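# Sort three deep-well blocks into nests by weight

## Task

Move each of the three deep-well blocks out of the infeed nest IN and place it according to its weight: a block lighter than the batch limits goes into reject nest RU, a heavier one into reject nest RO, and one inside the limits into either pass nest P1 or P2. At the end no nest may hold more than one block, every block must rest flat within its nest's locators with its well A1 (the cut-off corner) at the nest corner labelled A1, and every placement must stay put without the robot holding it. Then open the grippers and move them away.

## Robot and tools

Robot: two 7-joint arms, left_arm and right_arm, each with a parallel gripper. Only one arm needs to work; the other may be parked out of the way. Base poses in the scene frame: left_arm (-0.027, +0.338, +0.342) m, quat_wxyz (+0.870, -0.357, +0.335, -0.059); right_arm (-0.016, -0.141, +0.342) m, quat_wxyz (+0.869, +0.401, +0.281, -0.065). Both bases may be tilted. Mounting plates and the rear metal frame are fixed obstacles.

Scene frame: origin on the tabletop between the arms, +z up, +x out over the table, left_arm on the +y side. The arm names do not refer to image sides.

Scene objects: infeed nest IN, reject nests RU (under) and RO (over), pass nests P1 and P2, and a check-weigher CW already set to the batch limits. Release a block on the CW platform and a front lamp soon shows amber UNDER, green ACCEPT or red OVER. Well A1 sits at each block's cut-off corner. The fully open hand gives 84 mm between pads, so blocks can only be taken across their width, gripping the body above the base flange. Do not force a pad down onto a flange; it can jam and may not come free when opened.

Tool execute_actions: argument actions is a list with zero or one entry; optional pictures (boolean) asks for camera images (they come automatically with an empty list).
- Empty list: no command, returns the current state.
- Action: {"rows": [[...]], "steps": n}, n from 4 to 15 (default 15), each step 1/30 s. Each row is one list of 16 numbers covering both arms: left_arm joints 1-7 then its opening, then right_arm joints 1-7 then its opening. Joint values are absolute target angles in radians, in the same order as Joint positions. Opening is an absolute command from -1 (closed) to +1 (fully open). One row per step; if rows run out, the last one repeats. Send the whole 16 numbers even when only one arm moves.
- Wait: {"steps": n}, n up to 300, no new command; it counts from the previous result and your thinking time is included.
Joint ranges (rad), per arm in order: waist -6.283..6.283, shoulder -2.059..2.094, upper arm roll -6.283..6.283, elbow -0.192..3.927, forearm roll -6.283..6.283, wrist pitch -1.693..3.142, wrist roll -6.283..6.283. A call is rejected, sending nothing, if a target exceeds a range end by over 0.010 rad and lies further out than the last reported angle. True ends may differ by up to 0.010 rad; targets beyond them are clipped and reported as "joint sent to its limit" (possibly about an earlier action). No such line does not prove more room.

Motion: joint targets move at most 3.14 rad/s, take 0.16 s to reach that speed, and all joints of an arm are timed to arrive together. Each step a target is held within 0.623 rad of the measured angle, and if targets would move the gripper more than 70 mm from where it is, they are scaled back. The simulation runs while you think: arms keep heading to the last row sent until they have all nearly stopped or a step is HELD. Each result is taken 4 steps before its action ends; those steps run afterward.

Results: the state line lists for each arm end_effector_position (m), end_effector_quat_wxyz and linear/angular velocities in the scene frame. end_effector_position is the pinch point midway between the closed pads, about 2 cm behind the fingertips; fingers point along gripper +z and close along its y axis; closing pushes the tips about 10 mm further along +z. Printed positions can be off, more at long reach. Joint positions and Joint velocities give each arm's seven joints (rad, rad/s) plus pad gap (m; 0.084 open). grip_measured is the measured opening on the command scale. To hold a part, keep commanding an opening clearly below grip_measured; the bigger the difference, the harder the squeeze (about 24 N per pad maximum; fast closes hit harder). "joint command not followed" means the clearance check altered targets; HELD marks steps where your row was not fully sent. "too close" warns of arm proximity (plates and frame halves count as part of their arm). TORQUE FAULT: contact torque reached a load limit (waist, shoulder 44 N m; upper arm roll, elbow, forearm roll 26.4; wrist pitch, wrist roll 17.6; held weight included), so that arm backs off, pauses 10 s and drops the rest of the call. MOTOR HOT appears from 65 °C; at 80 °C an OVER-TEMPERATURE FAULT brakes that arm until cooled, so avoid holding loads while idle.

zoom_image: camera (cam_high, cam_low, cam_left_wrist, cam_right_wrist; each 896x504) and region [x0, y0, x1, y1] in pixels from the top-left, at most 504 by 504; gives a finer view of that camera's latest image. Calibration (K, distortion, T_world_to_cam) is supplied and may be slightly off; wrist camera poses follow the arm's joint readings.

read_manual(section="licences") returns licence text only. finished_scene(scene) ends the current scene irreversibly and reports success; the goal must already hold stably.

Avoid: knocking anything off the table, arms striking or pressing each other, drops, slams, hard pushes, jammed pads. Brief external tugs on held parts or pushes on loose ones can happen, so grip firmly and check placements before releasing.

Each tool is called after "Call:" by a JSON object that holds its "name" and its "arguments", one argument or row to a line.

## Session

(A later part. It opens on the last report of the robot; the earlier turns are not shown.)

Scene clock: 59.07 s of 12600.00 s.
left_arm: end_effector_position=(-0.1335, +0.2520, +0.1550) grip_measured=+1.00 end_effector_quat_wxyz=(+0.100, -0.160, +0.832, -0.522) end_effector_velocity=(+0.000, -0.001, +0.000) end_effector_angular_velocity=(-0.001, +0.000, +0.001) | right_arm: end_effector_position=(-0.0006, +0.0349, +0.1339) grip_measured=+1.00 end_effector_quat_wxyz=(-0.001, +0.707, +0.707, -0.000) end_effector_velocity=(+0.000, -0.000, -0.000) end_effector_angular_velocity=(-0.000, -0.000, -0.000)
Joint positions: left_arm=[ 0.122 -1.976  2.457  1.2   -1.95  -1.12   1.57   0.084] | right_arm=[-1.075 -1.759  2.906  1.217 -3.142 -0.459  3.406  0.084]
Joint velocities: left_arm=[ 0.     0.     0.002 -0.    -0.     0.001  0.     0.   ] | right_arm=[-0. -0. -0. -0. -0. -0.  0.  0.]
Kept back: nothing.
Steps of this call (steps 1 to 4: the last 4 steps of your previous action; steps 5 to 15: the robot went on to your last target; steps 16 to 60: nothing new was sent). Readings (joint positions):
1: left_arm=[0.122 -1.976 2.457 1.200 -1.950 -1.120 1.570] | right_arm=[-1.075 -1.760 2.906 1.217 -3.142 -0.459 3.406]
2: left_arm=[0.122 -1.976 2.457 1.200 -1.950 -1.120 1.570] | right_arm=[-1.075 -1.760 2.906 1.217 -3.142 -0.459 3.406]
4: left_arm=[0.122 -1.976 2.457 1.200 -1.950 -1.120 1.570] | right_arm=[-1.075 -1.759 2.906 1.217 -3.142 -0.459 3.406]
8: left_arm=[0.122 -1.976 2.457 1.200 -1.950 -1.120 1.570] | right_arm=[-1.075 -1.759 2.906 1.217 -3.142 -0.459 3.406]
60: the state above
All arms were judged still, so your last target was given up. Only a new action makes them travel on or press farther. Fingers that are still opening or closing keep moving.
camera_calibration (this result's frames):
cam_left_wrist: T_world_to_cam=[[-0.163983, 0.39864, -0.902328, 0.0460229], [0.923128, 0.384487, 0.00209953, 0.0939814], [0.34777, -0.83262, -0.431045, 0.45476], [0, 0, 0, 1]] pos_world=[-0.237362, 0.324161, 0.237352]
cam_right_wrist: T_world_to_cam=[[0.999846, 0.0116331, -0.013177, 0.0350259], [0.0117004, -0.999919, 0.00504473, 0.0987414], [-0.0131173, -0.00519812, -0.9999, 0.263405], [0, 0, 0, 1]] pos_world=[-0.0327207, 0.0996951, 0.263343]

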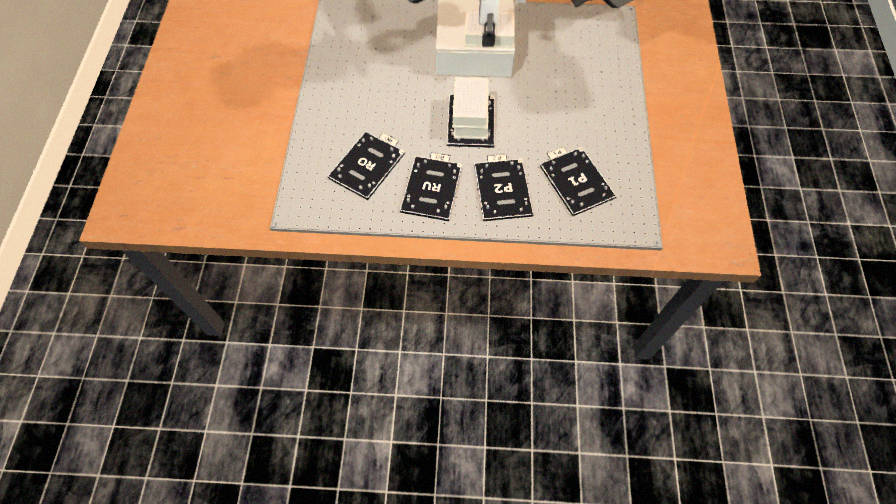

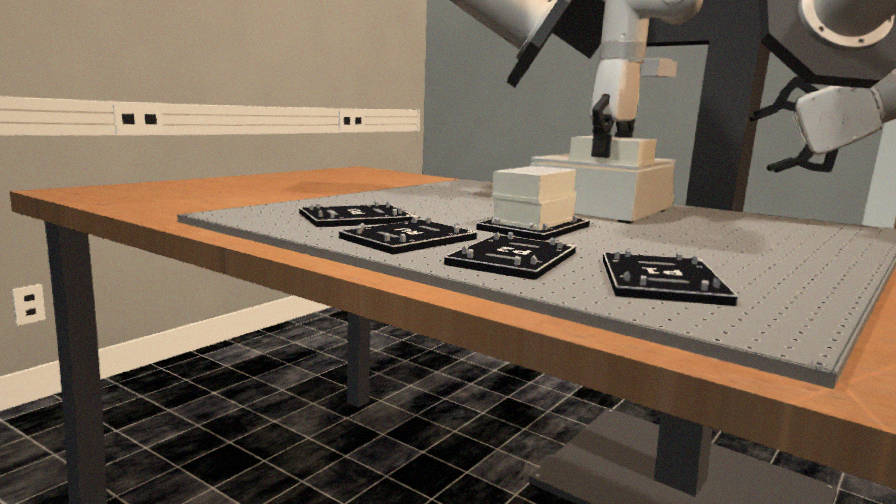

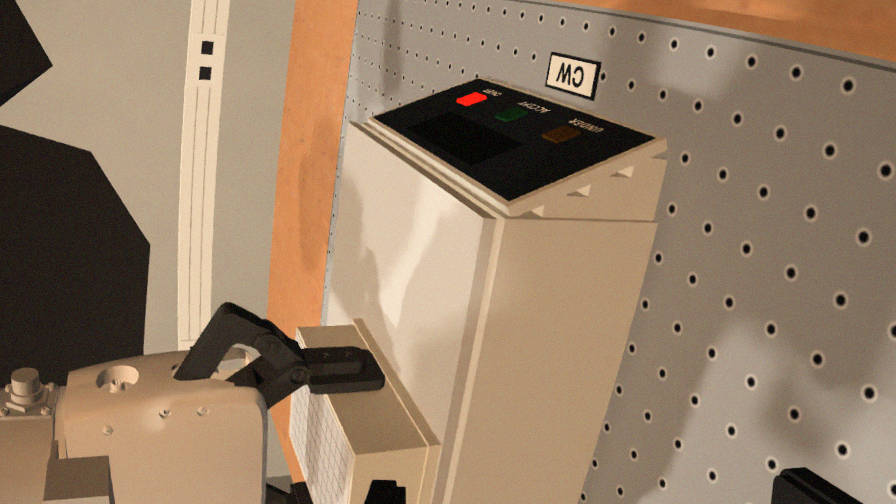

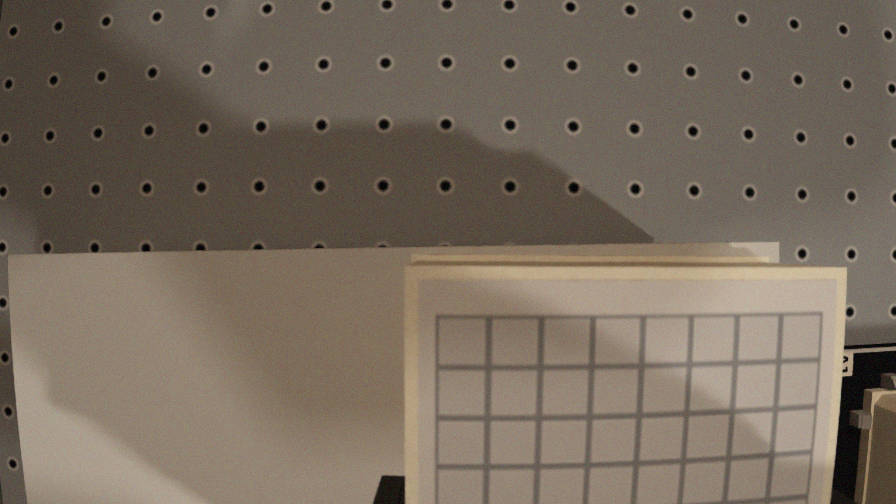

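Call:
{"name": "execute_actions", "arguments": {
  "actions": [
    {"rows":[[0.1224,-1.976,2.457,1.2,-1.95,-1.12,1.57,1,-1.0745,-1.759,2.906,1.2173,-3.1416,-0.459,3.4056,0.2]]}
  ]
}}

Call:
{"name": "execute_actions", "arguments": {
  "actions": [
    {"rows":[[0.1224,-1.976,2.457,1.2,-1.95,-1.12,1.57,1,-1.0363,-1.5997,2.9096,1.1785,-3.1416,-0.5844,3.4056,0.2]]}
  ]
}}

Call:
{"name": "execute_actions", "arguments": {
  "actions": [
    {"rows":[[0.1224,-1.976,2.457,1.2,-1.95,-1.12,1.57,1,-1.06,-1.52,2.5,1.15,-3.1416,-0.5844,3.4056,0.2]]}
  ]
}}

Call:
{"name": "execute_actions", "arguments": {
  "actions": [
    {"rows":[[0.1224,-1.976,2.457,1.2,-1.95,-1.12,1.57,1,-1.15,-1.25,1.9,0.85,-3.1416,-0.5,3.8,0.2]]}
  ]
}}

Call:
{"name": "execute_actions", "arguments": {
  "actions": [
    {"steps":8}
  ]
}}

Call:
{"name": "execute_actions", "arguments": {
  "actions": [
    {"rows":[[0.1224,-1.976,2.457,1.2,-1.95,-1.12,1.57,1,-1.6802,-1.0098,1.7692,0.8264,-3.1416,-0.1555,3.9651,0.2]]}
  ]
}}

Call:
{"name": "execute_actions", "arguments": {
  "actions": [
    {"steps":25}
  ],
  "pictures": true
}}

Scene clock: 60.00 s of 12600.00 s.
left_arm: end_effector_position=(-0.1335, +0.2520, +0.1550) grip_measured=+1.00 end_effector_quat_wxyz=(+0.100, -0.160, +0.832, -0.522) end_effector_velocity=(+0.001, -0.000, -0.000) end_effector_angular_velocity=(+0.001, -0.001, +0.001) | right_arm: end_effector_position=(-0.0006, +0.0349, +0.1339) grip_measured=+0.96 end_effector_quat_wxyz=(-0.001, +0.707, +0.707, -0.000) end_effector_velocity=(+0.000, -0.000, -0.000) end_effector_angular_velocity=(-0.001, +0.001, +0.001)
Joint positions: left_arm=[ 0.122 -1.976  2.457  1.2   -1.95  -1.12   1.57   0.084] | right_arm=[-1.074 -1.759  2.906  1.217 -3.142 -0.459  3.406  0.083]
Joint velocities: left_arm=[-0.    -0.001 -0.    -0.    -0.     0.001 -0.     0.   ] | right_arm=[-0.002 -0.     0.    -0.    -0.001  0.    -0.001  0.   ]
Steps of this call (steps 1 to 17: nothing new was sent; steps 18 to 28: the first 11 steps of this action). Readings (joint positions):
18: left_arm=[0.122 -1.976 2.457 1.200 -1.950 -1.120 1.570] | right_arm=[-1.074 -1.759 2.906 1.217 -3.142 -0.459 3.406]
19: left_arm=[0.122 -1.976 2.457 1.200 -1.950 -1.120 1.570] | right_arm=[-1.074 -1.759 2.906 1.217 -3.142 -0.459 3.406]
21: left_arm=[0.122 -1.976 2.457 1.200 -1.950 -1.120 1.570] | right_arm=[-1.074 -1.759 2.906 1.217 -3.142 -0.459 3.406]
25: left_arm=[0.122 -1.976 2.457 1.200 -1.950 -1.120 1.570] | right_arm=[-1.074 -1.759 2.906 1.217 -3.142 -0.459 3.406]
28: the state above

Scene clock: 60.50 s of 12600.00 s.
left_arm: end_effector_position=(-0.1335, +0.2520, +0.1550) grip_measured=+1.00 end_effector_quat_wxyz=(+0.100, -0.160, +0.832, -0.522) end_effector_velocity=(+0.000, -0.001, -0.000) end_effector_angular_velocity=(+0.001, +0.001, +0.001) | right_arm: end_effector_position=(-0.0003, +0.0347, +0.2000) grip_measured=+0.96 end_effector_quat_wxyz=(+0.000, +0.707, +0.707, -0.000) end_effector_velocity=(+0.012, -0.048, -0.036) end_effector_angular_velocity=(-0.127, -0.033, +0.003)
Joint positions: left_arm=[ 0.122 -1.976  2.457  1.2   -1.95  -1.12   1.57   0.084] | right_arm=[-1.036 -1.6    2.91   1.178 -3.142 -0.584  3.406  0.083]
Joint velocities: left_arm=[ 0.     0.     0.002  0.    -0.     0.002  0.     0.   ] | right_arm=[-0.016 -0.064  0.002 -0.059 -0.001 -0.005 -0.    -0.   ]
Steps of this call (steps 1 to 4: the last 4 steps of your previous action; steps 5 to 15: the first 11 steps of this action). Readings (joint positions):
5: left_arm=[0.122 -1.976 2.457 1.200 -1.950 -1.120 1.570] | right_arm=[-1.074 -1.758 2.906 1.217 -3.142 -0.460 3.406]
6: left_arm=[0.122 -1.976 2.457 1.200 -1.950 -1.120 1.570] | right_arm=[-1.073 -1.751 2.906 1.214 -3.142 -0.468 3.406]
8: left_arm=[0.122 -1.976 2.457 1.200 -1.950 -1.120 1.570] | right_arm=[-1.058 -1.690 2.908 1.192 -3.142 -0.520 3.406]
12: left_arm=[0.122 -1.976 2.457 1.200 -1.950 -1.120 1.570] | right_arm=[-1.035 -1.593 2.909 1.187 -3.142 -0.582 3.406]
15: the state above

Scene clock: 61.00 s of 12600.00 s.
left_arm: end_effector_position=(-0.1335, +0.2520, +0.1550) grip_measured=+1.00 end_effector_quat_wxyz=(+0.100, -0.160, +0.832, -0.522) end_effector_velocity=(+0.000, -0.000, -0.000) end_effector_angular_velocity=(+0.001, +0.000, +0.000) | right_arm: end_effector_position=(+0.1657, +0.0546, +0.2303) grip_measured=+0.96 end_effector_quat_wxyz=(+0.026, +0.811, +0.580, +0.076) end_effector_velocity=(+0.483, -0.032, +0.115) end_effector_angular_velocity=(+0.190, -0.386, -0.983)
Joint positions: left_arm=[ 0.122 -1.976  2.457  1.2   -1.95  -1.12   1.57   0.084] | right_arm=[-1.058 -1.53   2.548  1.154 -3.142 -0.584  3.406  0.083]
Joint velocities: left_arm=[-0.    -0.     0.001 -0.    -0.     0.002 -0.    -0.   ] | right_arm=[-0.071  0.218 -1.059 -0.068 -0.014 -0.005  0.001  0.   ]
Steps of this call (steps 1 to 4: the last 4 steps of your previous action; steps 5 to 15: the first 11 steps of this action). Readings (joint positions):
5: left_arm=[0.122 -1.976 2.457 1.200 -1.950 -1.120 1.570] | right_arm=[-1.037 -1.601 2.909 1.178 -3.142 -0.584 3.406]
6: left_arm=[0.122 -1.976 2.457 1.200 -1.950 -1.120 1.570] | right_arm=[-1.036 -1.599 2.902 1.177 -3.141 -0.584 3.406]
8: left_arm=[0.122 -1.976 2.457 1.200 -1.950 -1.120 1.570] | right_arm=[-1.038 -1.588 2.843 1.172 -3.140 -0.584 3.405]
12: left_arm=[0.122 -1.976 2.457 1.200 -1.950 -1.120 1.570] | right_arm=[-1.051 -1.554 2.666 1.162 -3.142 -0.584 3.406]
15: the state above

Scene clock: 61.50 s of 12600.00 s.
left_arm: end_effector_position=(-0.1335, +0.2520, +0.1550) grip_measured=+1.00 end_effector_quat_wxyz=(+0.100, -0.160, +0.832, -0.522) end_effector_velocity=(+0.000, -0.000, -0.000) end_effector_angular_velocity=(-0.000, +0.000, +0.001) | right_arm: end_effector_position=(+0.3141, -0.0486, +0.2492) grip_measured=+0.96 end_effector_quat_wxyz=(+0.034, +0.958, +0.271, +0.091) end_effector_velocity=(+0.320, -0.452, +0.001) end_effector_angular_velocity=(+0.151, +0.090, -2.281)
Joint positions: left_arm=[ 0.122 -1.976  2.457  1.2   -1.95  -1.12   1.57   0.084] | right_arm=[-1.114 -1.356  2.137  0.968 -3.142 -0.532  3.646  0.083]
Joint velocities: left_arm=[ 0.    -0.     0.001 -0.    -0.     0.001  0.     0.   ] | right_arm=[-0.197  0.572 -1.285 -0.628 -0.005  0.169  0.82   0.   ]
Steps of this call (steps 1 to 4: the last 4 steps of your previous action; steps 5 to 15: the first 11 steps of this action). Readings (joint positions):
5: left_arm=[0.122 -1.976 2.457 1.200 -1.950 -1.120 1.570] | right_arm=[-1.060 -1.520 2.501 1.149 -3.142 -0.584 3.406]
6: left_arm=[0.122 -1.976 2.457 1.200 -1.950 -1.120 1.570] | right_arm=[-1.060 -1.517 2.497 1.145 -3.141 -0.581 3.413]
8: left_arm=[0.122 -1.976 2.457 1.200 -1.950 -1.120 1.570] | right_arm=[-1.067 -1.489 2.440 1.113 -3.139 -0.570 3.458]
12: left_arm=[0.122 -1.976 2.457 1.200 -1.950 -1.120 1.570] | right_arm=[-1.095 -1.412 2.262 1.030 -3.141 -0.549 3.565]
15: the state above

Scene clock: 61.77 s of 12600.00 s.
left_arm: end_effector_position=(-0.1335, +0.2520, +0.1550) grip_measured=+1.00 end_effector_quat_wxyz=(+0.100, -0.160, +0.832, -0.522) end_effector_velocity=(+0.000, -0.001, +0.001) end_effector_angular_velocity=(-0.003, -0.000, +0.000) | right_arm: end_effector_position=(+0.3530, -0.1401, +0.2426) grip_measured=+0.96 end_effector_quat_wxyz=(+0.040, +0.995, +0.061, +0.068) end_effector_velocity=(-0.009, +0.033, +0.005) end_effector_angular_velocity=(+0.056, -0.023, +0.010)
Joint positions: left_arm=[ 0.122 -1.976  2.457  1.2   -1.95  -1.12   1.57   0.084] | right_arm=[-1.152 -1.25   1.899  0.848 -3.142 -0.501  3.797  0.083]
Joint velocities: left_arm=[ 0.     0.001  0.002 -0.     0.    -0.001 -0.     0.   ] | right_arm=[ 0.031  0.     0.06   0.01   0.019  0.018  0.052 -0.   ]
Kept back: nothing.
Steps of this call (steps 1 to 4: the last 4 steps of your previous action; steps 5 to 8: the robot went on to your last target). Readings (joint positions):
1: left_arm=[0.122 -1.976 2.457 1.200 -1.950 -1.120 1.570] | right_arm=[-1.121 -1.337 2.094 0.947 -3.142 -0.526 3.673]
2: left_arm=[0.122 -1.976 2.457 1.200 -1.950 -1.120 1.570] | right_arm=[-1.127 -1.318 2.051 0.926 -3.142 -0.520 3.701]
4: left_arm=[0.122 -1.976 2.457 1.200 -1.950 -1.120 1.570] | right_arm=[-1.140 -1.280 1.966 0.884 -3.142 -0.509 3.755]
8: the state above

Scene clock: 62.13 s of 12600.00 s.
left_arm: end_effector_position=(-0.1335, +0.2520, +0.1550) grip_measured=+1.00 end_effector_quat_wxyz=(+0.100, -0.160, +0.832, -0.522) end_effector_velocity=(-0.000, +0.000, -0.001) end_effector_angular_velocity=(+0.003, +0.001, -0.001) | right_arm: end_effector_position=(+0.3688, -0.2230, +0.1285) grip_measured=+0.96 end_effector_quat_wxyz=(-0.002, +0.982, -0.190, +0.008) end_effector_velocity=(-0.035, -0.383, -0.362) end_effector_angular_velocity=(+0.052, +0.265, -1.740)
Joint positions: left_arm=[ 0.122 -1.976  2.457  1.2   -1.95  -1.12   1.57   0.084] | right_arm=[-1.572 -1.06   1.797  0.832 -3.141 -0.226  3.931  0.083]
Joint velocities: left_arm=[-0.     0.001 -0.    -0.    -0.     0.003  0.    -0.   ] | right_arm=[-1.353  0.614 -0.359 -0.078 -0.004  0.857  0.414 -0.   ]
Steps of this call (steps 1 to 11: the first 11 steps of this action). Readings (joint positions):
1: left_arm=[0.122 -1.976 2.457 1.200 -1.950 -1.120 1.570] | right_arm=[-1.151 -1.250 1.902 0.849 -3.142 -0.500 3.799]
2: left_arm=[0.122 -1.976 2.457 1.200 -1.950 -1.120 1.570] | right_arm=[-1.158 -1.247 1.904 0.851 -3.141 -0.493 3.803]
4: left_arm=[0.122 -1.976 2.457 1.200 -1.950 -1.120 1.570] | right_arm=[-1.222 -1.216 1.893 0.853 -3.140 -0.446 3.825]
8: left_arm=[0.122 -1.976 2.457 1.200 -1.950 -1.120 1.570] | right_arm=[-1.433 -1.123 1.833 0.839 -3.141 -0.316 3.887]
11: the state above

Scene clock: 62.97 s of 12600.00 s.
left_arm: end_effector_position=(-0.1335, +0.2520, +0.1550) grip_measured=+1.00 end_effector_quat_wxyz=(+0.100, -0.160, +0.832, -0.522) end_effector_velocity=(-0.001, +0.001, -0.000) end_effector_angular_velocity=(+0.001, +0.001, -0.001) | right_arm: end_effector_position=(+0.3646, -0.2549, +0.1000) grip_measured=+0.96 end_effector_quat_wxyz=(+0.000, +0.966, -0.259, -0.000) end_effector_velocity=(-0.001, -0.001, -0.000) end_effector_angular_velocity=(-0.000, +0.002, +0.001)
Joint positions: left_arm=[ 0.122 -1.976  2.457  1.2   -1.95  -1.12   1.57   0.084] | right_arm=[-1.68  -1.01   1.769  0.826 -3.142 -0.156  3.965  0.083]
Joint velocities: left_arm=[ 0.     0.001 -0.002  0.    -0.    -0.    -0.    -0.   ] | right_arm=[-0.002  0.001  0.    -0.    -0.001 -0.    -0.001  0.   ]
Kept back: nothing.
Steps of this call (steps 1 to 4: the last 4 steps of your previous action; steps 5 to 25: the robot went on to your last target). Readings (joint positions):
1: left_arm=[0.122 -1.976 2.457 1.200 -1.950 -1.120 1.570] | right_arm=[-1.615 -1.040 1.786 0.830 -3.142 -0.199 3.944]
2: left_arm=[0.122 -1.976 2.457 1.200 -1.950 -1.120 1.570] | right_arm=[-1.650 -1.025 1.775 0.826 -3.142 -0.178 3.954]
4: left_arm=[0.122 -1.976 2.457 1.200 -1.950 -1.120 1.570] | right_arm=[-1.681 -1.011 1.764 0.822 -3.142 -0.161 3.963]
8: left_arm=[0.122 -1.976 2.457 1.200 -1.950 -1.120 1.570] | right_arm=[-1.677 -1.011 1.773 0.828 -3.141 -0.156 3.965]
25: the state above
camera_calibration (this result's frames):
cam_left_wrist: T_world_to_cam=[[-0.163983, 0.39864, -0.902328, 0.0460228], [0.923128, 0.384487, 0.00209931, 0.0939815], [0.34777, -0.83262, -0.431045, 0.45476], [0, 0, 0, 1]] pos_world=[-0.237362, 0.324161, 0.237352]
cam_right_wrist: T_world_to_cam=[[-0.490039, -0.87162, -0.0118448, -0.00930372], [-0.8717, 0.490002, 0.00607777, 0.506577], [0.000506467, 0.0133035, -0.999911, 0.232583], [0, 0, 0, 1]] pos_world=[0.436906, -0.259427, 0.229374]

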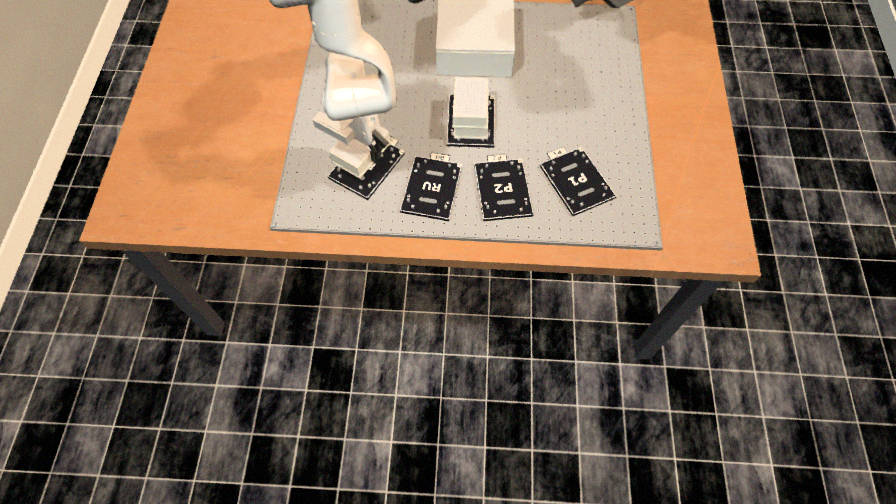

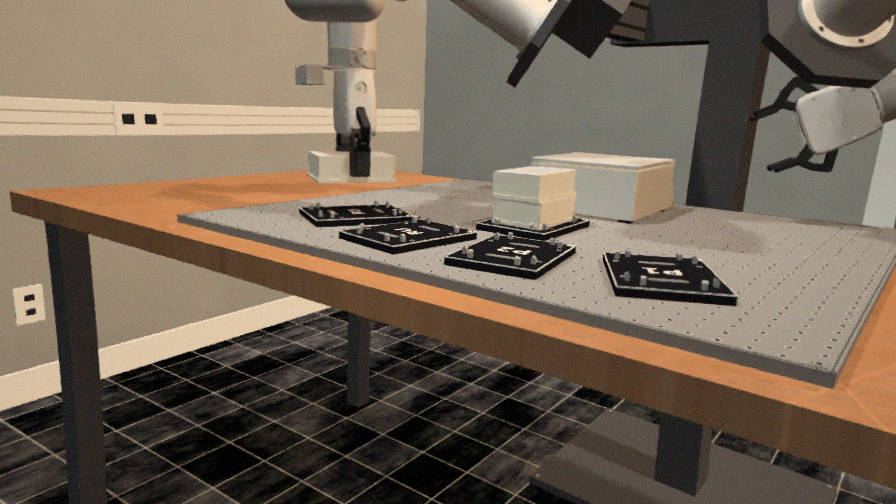

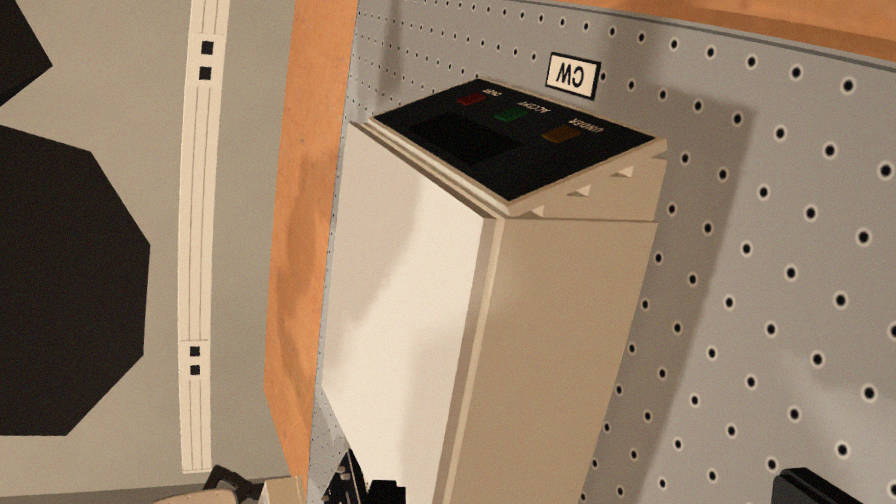

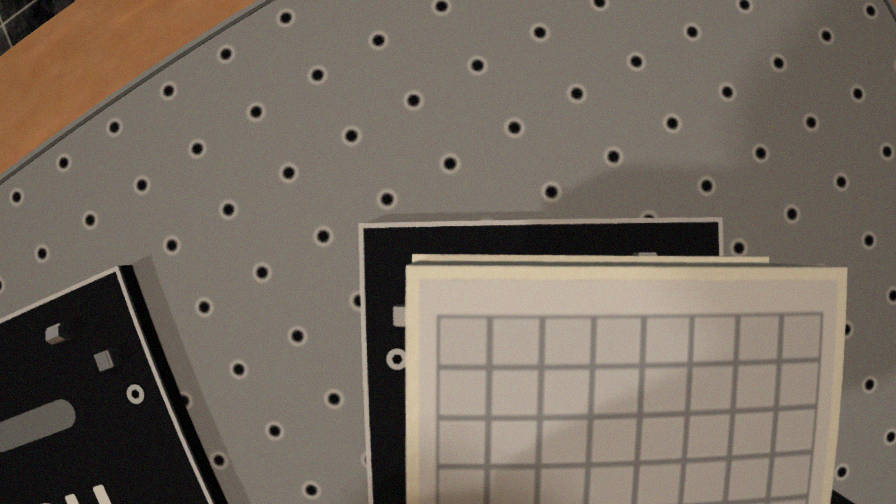

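Call:
{"name": "execute_actions", "arguments": {
  "actions": [
    {"rows":[[0.1224,-1.976,2.457,1.2,-1.95,-1.12,1.57,1,-1.8042,-1.0494,1.8482,0.8653,-3.1416,-0.0819,3.9601,0.2]]}
  ]
}}

Call:
{"name": "execute_actions", "arguments": {
  "actions": [
    {"steps":15}
  ],
  "pictures": true
}}

Scene clock: 63.97 s of 12600.00 s.
left_arm: end_effector_position=(-0.1335, +0.2520, +0.1550) grip_measured=+1.00 end_effector_quat_wxyz=(+0.100, -0.160, +0.832, -0.522) end_effector_velocity=(+0.001, +0.000, -0.001) end_effector_angular_velocity=(+0.002, -0.001, +0.001) | right_arm: end_effector_position=(+0.3595, -0.2509, +0.0651) grip_measured=+0.96 end_effector_quat_wxyz=(+0.000, +0.969, -0.247, -0.000) end_effector_velocity=(+0.016, +0.012, +0.005) end_effector_angular_velocity=(+0.021, -0.034, +0.007)
Joint positions: left_arm=[ 0.122 -1.976  2.457  1.2   -1.95  -1.12   1.57   0.084] | right_arm=[-1.804 -1.049  1.848  0.866 -3.142 -0.082  3.96   0.083]
Joint velocities: left_arm=[ 0.    -0.002 -0.001 -0.001 -0.     0.001 -0.    -0.   ] | right_arm=[ 0.021  0.006  0.002  0.017  0.001  0.003  0.001 -0.   ]
Steps of this call (steps 1 to 15: the robot went on to your last target; steps 16 to 19: nothing new was sent; steps 20 to 30: the first 11 steps of this action). Readings (joint positions):
20: left_arm=[0.122 -1.976 2.457 1.200 -1.950 -1.120 1.570] | right_arm=[-1.681 -1.010 1.770 0.827 -3.142 -0.155 3.965]
21: left_arm=[0.122 -1.976 2.457 1.200 -1.950 -1.120 1.570] | right_arm=[-1.689 -1.013 1.775 0.830 -3.142 -0.149 3.965]
23: left_arm=[0.122 -1.976 2.457 1.200 -1.950 -1.120 1.570] | right_arm=[-1.748 -1.032 1.814 0.852 -3.142 -0.113 3.962]
27: left_arm=[0.122 -1.976 2.457 1.200 -1.950 -1.120 1.570] | right_arm=[-1.806 -1.050 1.848 0.862 -3.142 -0.083 3.960]
30: the state above

Scene clock: 64.47 s of 12600.00 s.
left_arm: end_effector_position=(-0.1335, +0.2520, +0.1550) grip_measured=+1.00 end_effector_quat_wxyz=(+0.100, -0.160, +0.832, -0.522) end_effector_velocity=(+0.000, +0.001, -0.000) end_effector_angular_velocity=(+0.000, -0.001, -0.000) | right_arm: end_effector_position=(+0.3593, -0.2508, +0.0650) grip_measured=+0.96 end_effector_quat_wxyz=(+0.000, +0.969, -0.247, -0.000) end_effector_velocity=(-0.001, -0.000, -0.000) end_effector_angular_velocity=(-0.000, +0.002, +0.002)
Joint positions: left_arm=[ 0.122 -1.976  2.457  1.2   -1.95  -1.12   1.57   0.084] | right_arm=[-1.804 -1.049  1.848  0.865 -3.142 -0.082  3.96   0.083]
Joint velocities: left_arm=[-0.    -0.    -0.002 -0.001 -0.    -0.001 -0.    -0.   ] | right_arm=[-0.002 -0.     0.001 -0.    -0.002  0.     0.     0.   ]
Kept back: nothing.
Steps of this call (steps 1 to 4: the last 4 steps of your previous action; steps 5 to 15: the robot went on to your last target). Readings (joint positions):
1: left_arm=[0.122 -1.976 2.457 1.200 -1.950 -1.120 1.570] | right_arm=[-1.803 -1.049 1.848 0.866 -3.142 -0.082 3.960]
2: left_arm=[0.122 -1.976 2.457 1.200 -1.950 -1.120 1.570] | right_arm=[-1.803 -1.049 1.848 0.866 -3.142 -0.082 3.960]
4: left_arm=[0.122 -1.976 2.457 1.200 -1.950 -1.120 1.570] | right_arm=[-1.803 -1.049 1.848 0.866 -3.142 -0.082 3.960]
8: left_arm=[0.122 -1.976 2.457 1.200 -1.950 -1.120 1.570] | right_arm=[-1.804 -1.049 1.848 0.865 -3.142 -0.082 3.960]
15: the state above
All arms were judged still, so your last target was given up. Only a new action makes them travel on or press farther. Fingers that are still opening or closing keep moving.
camera_calibration (this result's frames):
cam_left_wrist: T_world_to_cam=[[-0.163983, 0.39864, -0.902328, 0.0460227], [0.923128, 0.384487, 0.00209931, 0.0939816], [0.34777, -0.83262, -0.431045, 0.45476], [0, 0, 0, 1]] pos_world=[-0.237362, 0.324161, 0.237352]
cam_right_wrist: T_world_to_cam=[[-0.468152, -0.88357, -0.0117232, -0.0196071], [-0.883648, 0.468111, 0.00618524, 0.499014], [0.0000226516, 0.0132548, -0.999912, 0.197702], [0, 0, 0, 1]] pos_world=[0.431769, -0.253539, 0.194368]

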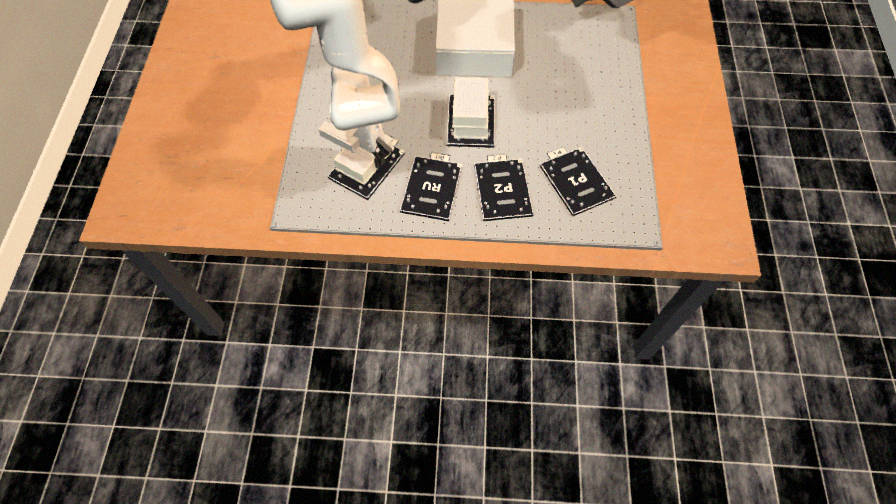

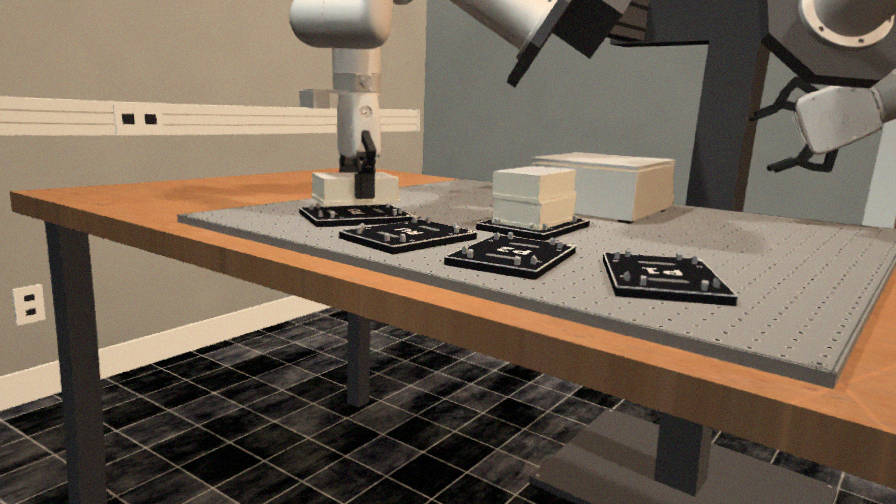

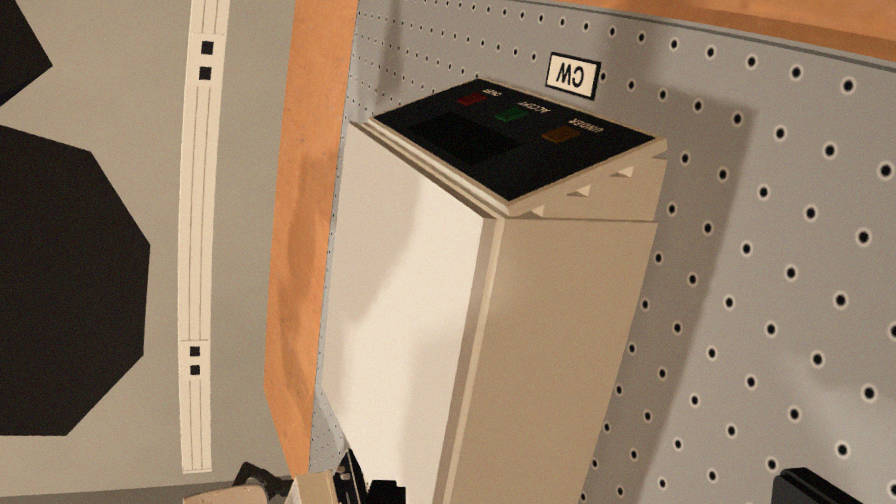

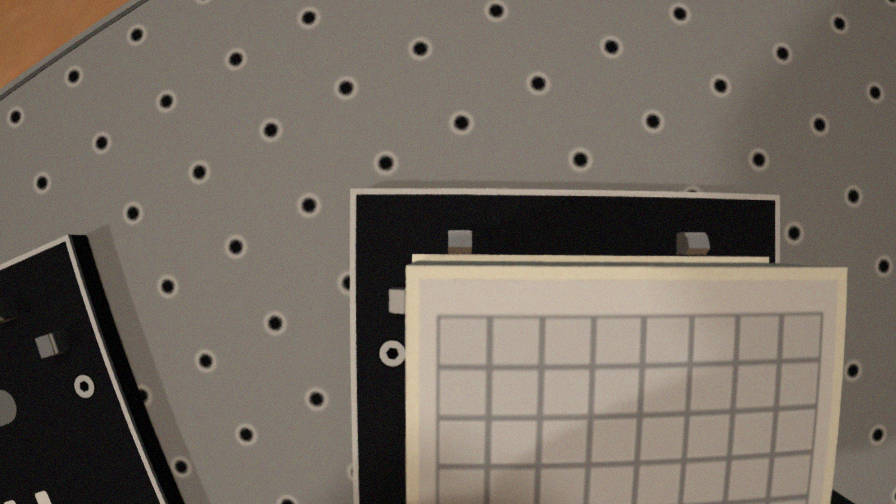

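Call:
{"name": "execute_actions", "arguments": {
  "actions": [
    {"rows":[[0.1224,-1.976,2.457,1.2,-1.95,-1.12,1.57,1,-1.841,-1.059,1.866,0.882,-3.1416,-0.0655,3.9601,0.2]]}
  ]
}}

Call:
{"name": "execute_actions", "arguments": {
  "actions": [
    {"rows":[[0.1224,-1.976,2.457,1.2,-1.95,-1.12,1.57,1,-1.86,-1.064,1.875,0.891,-3.1416,-0.0575,3.9601,0.2]],"steps":12}
  ]
}}

Call:
{"name": "execute_actions", "arguments": {
  "actions": [
    {"rows":[[0.1224,-1.976,2.457,1.2,-1.95,-1.12,1.57,1,-1.878,-1.0689,1.8843,0.9001,-3.1416,-0.0495,3.9601,0.2]]}
  ],
  "pictures": true
}}

Scene clock: 66.27 s of 12600.00 s.
left_arm: end_effector_position=(-0.1335, +0.2520, +0.1550) grip_measured=+1.00 end_effector_quat_wxyz=(+0.100, -0.160, +0.832, -0.522) end_effector_velocity=(-0.000, -0.000, +0.000) end_effector_angular_velocity=(-0.001, +0.001, +0.000) | right_arm: end_effector_position=(+0.3593, -0.2511, +0.0551) grip_measured=+0.96 end_effector_quat_wxyz=(+0.000, +0.969, -0.247, -0.000) end_effector_velocity=(-0.000, +0.000, +0.000) end_effector_angular_velocity=(+0.001, +0.000, +0.001)
Joint positions: left_arm=[ 0.122 -1.976  2.457  1.2   -1.95  -1.12   1.57   0.084] | right_arm=[-1.841 -1.059  1.866  0.882 -3.142 -0.066  3.96   0.083]
Joint velocities: left_arm=[ 0.    -0.     0.001  0.001  0.    -0.     0.    -0.   ] | right_arm=[ 0.001  0.001  0.    -0.001 -0.001 -0.     0.     0.   ]
Steps of this call (steps 1 to 43: nothing new was sent; steps 44 to 54: the first 11 steps of this action). Readings (joint positions):
44: left_arm=[0.122 -1.976 2.457 1.200 -1.950 -1.120 1.570] | right_arm=[-1.805 -1.050 1.849 0.866 -3.142 -0.081 3.960]
45: left_arm=[0.122 -1.976 2.457 1.200 -1.950 -1.120 1.570] | right_arm=[-1.812 -1.051 1.853 0.870 -3.142 -0.078 3.960]
47: left_arm=[0.122 -1.976 2.457 1.200 -1.950 -1.120 1.570] | right_arm=[-1.835 -1.057 1.863 0.880 -3.142 -0.068 3.960]
51: left_arm=[0.122 -1.976 2.457 1.200 -1.950 -1.120 1.570] | right_arm=[-1.841 -1.059 1.866 0.882 -3.142 -0.066 3.960]
54: the state above

Scene clock: 66.67 s of 12600.00 s.
left_arm: end_effector_position=(-0.1335, +0.2520, +0.1550) grip_measured=+1.00 end_effector_quat_wxyz=(+0.100, -0.160, +0.832, -0.522) end_effector_velocity=(-0.001, +0.000, +0.001) end_effector_angular_velocity=(-0.001, +0.001, -0.001) | right_arm: end_effector_position=(+0.3594, -0.2507, +0.0500) grip_measured=+0.96 end_effector_quat_wxyz=(+0.000, +0.969, -0.247, -0.000) end_effector_velocity=(+0.000, -0.000, +0.001) end_effector_angular_velocity=(-0.000, -0.001, -0.002)
Joint positions: left_arm=[ 0.122 -1.976  2.457  1.2   -1.95  -1.12   1.57   0.084] | right_arm=[-1.86  -1.064  1.876  0.891 -3.142 -0.057  3.96   0.083]
Joint velocities: left_arm=[ 0.     0.002 -0.001  0.001  0.    -0.001  0.     0.   ] | right_arm=[ 0.003  0.    -0.002 -0.001  0.001 -0.001  0.001 -0.   ]
Steps of this call (steps 1 to 4: the last 4 steps of your previous action; steps 5 to 12: the first 8 steps of this action). Readings (joint positions):
5: left_arm=[0.122 -1.976 2.457 1.200 -1.950 -1.120 1.570] | right_arm=[-1.842 -1.059 1.866 0.882 -3.142 -0.065 3.960]
6: left_arm=[0.122 -1.976 2.457 1.200 -1.950 -1.120 1.570] | right_arm=[-1.847 -1.060 1.869 0.885 -3.142 -0.063 3.960]
8: left_arm=[0.122 -1.976 2.457 1.200 -1.950 -1.120 1.570] | right_arm=[-1.857 -1.063 1.875 0.890 -3.142 -0.058 3.960]
12: the state above

Scene clock: 67.17 s of 12600.00 s.
left_arm: end_effector_position=(-0.1335, +0.2520, +0.1550) grip_measured=+1.00 end_effector_quat_wxyz=(+0.100, -0.160, +0.832, -0.522) end_effector_velocity=(-0.000, +0.001, +0.000) end_effector_angular_velocity=(-0.000, -0.000, -0.001) | right_arm: end_effector_position=(+0.3594, -0.2507, +0.0454) grip_measured=+0.96 end_effector_quat_wxyz=(+0.000, +0.969, -0.247, -0.000) end_effector_velocity=(+0.000, -0.000, -0.002) end_effector_angular_velocity=(+0.000, -0.003, -0.002)
Joint positions: left_arm=[ 0.122 -1.976  2.457  1.2   -1.95  -1.12   1.57   0.084] | right_arm=[-1.877 -1.068  1.884  0.9   -3.142 -0.051  3.96   0.083]
Joint velocities: left_arm=[ 0.     0.    -0.002  0.    -0.    -0.002 -0.     0.   ] | right_arm=[-0.004 -0.002  0.001  0.001  0.002  0.006 -0.    -0.001]
Steps of this call (steps 1 to 4: the last 4 steps of your previous action; steps 5 to 15: the first 11 steps of this action). Readings (joint positions):
5: left_arm=[0.122 -1.976 2.457 1.200 -1.950 -1.120 1.570] | right_arm=[-1.860 -1.064 1.876 0.892 -3.142 -0.057 3.960]
6: left_arm=[0.122 -1.976 2.457 1.200 -1.950 -1.120 1.570] | right_arm=[-1.865 -1.065 1.879 0.894 -3.142 -0.055 3.960]
8: left_arm=[0.122 -1.976 2.457 1.200 -1.950 -1.120 1.570] | right_arm=[-1.875 -1.068 1.883 0.899 -3.142 -0.051 3.960]
12: left_arm=[0.122 -1.976 2.457 1.200 -1.950 -1.120 1.570] | right_arm=[-1.876 -1.068 1.884 0.900 -3.142 -0.051 3.960]
15: the state above
camera_calibration (this result's frames):
cam_left_wrist: T_world_to_cam=[[-0.163983, 0.39864, -0.902328, 0.0460226], [0.923128, 0.384487, 0.00209918, 0.0939816], [0.34777, -0.83262, -0.431045, 0.45476], [0, 0, 0, 1]] pos_world=[-0.237362, 0.324161, 0.237352]
cam_right_wrist: T_world_to_cam=[[-0.468009, -0.883645, -0.0117663, -0.019773], [-0.883724, 0.467964, 0.00647764, 0.499091], [-0.000217724, 0.0134298, -0.99991, 0.178204], [0, 0, 0, 1]] pos_world=[0.431844, -0.253422, 0.174722]

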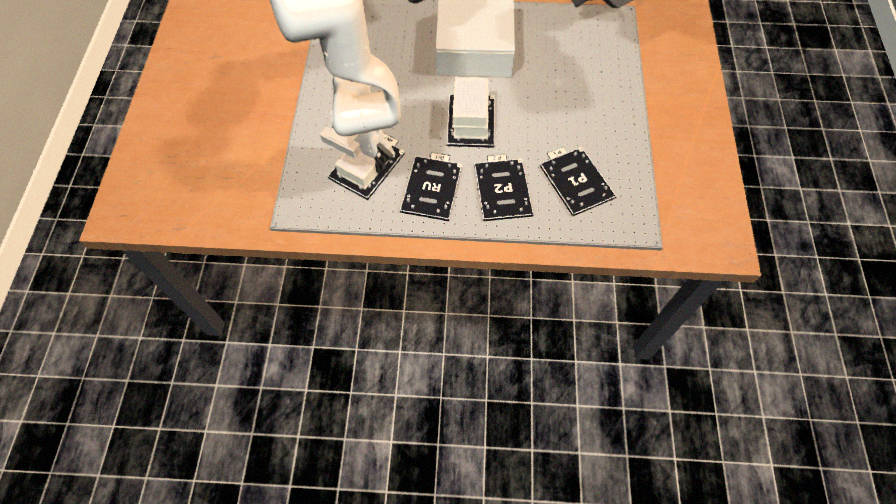

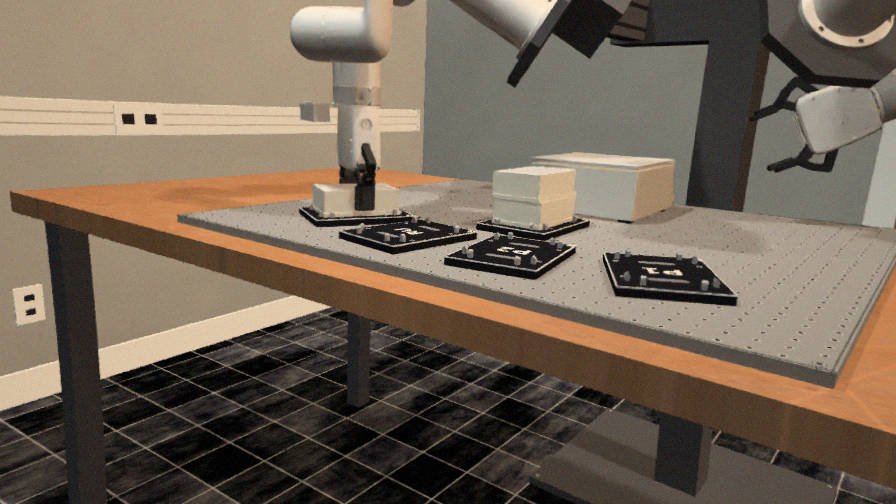

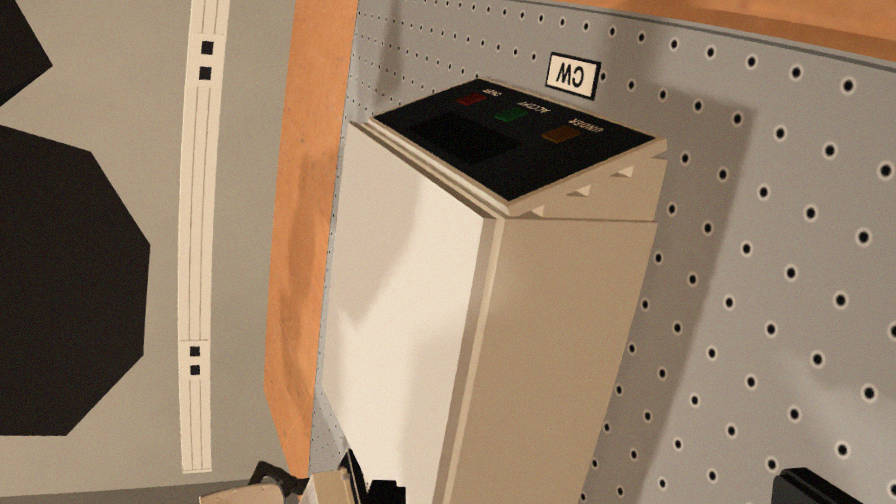

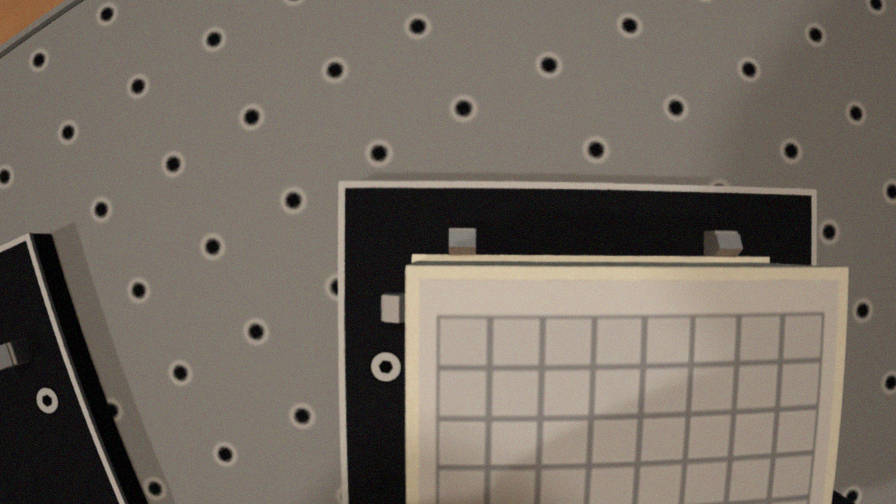

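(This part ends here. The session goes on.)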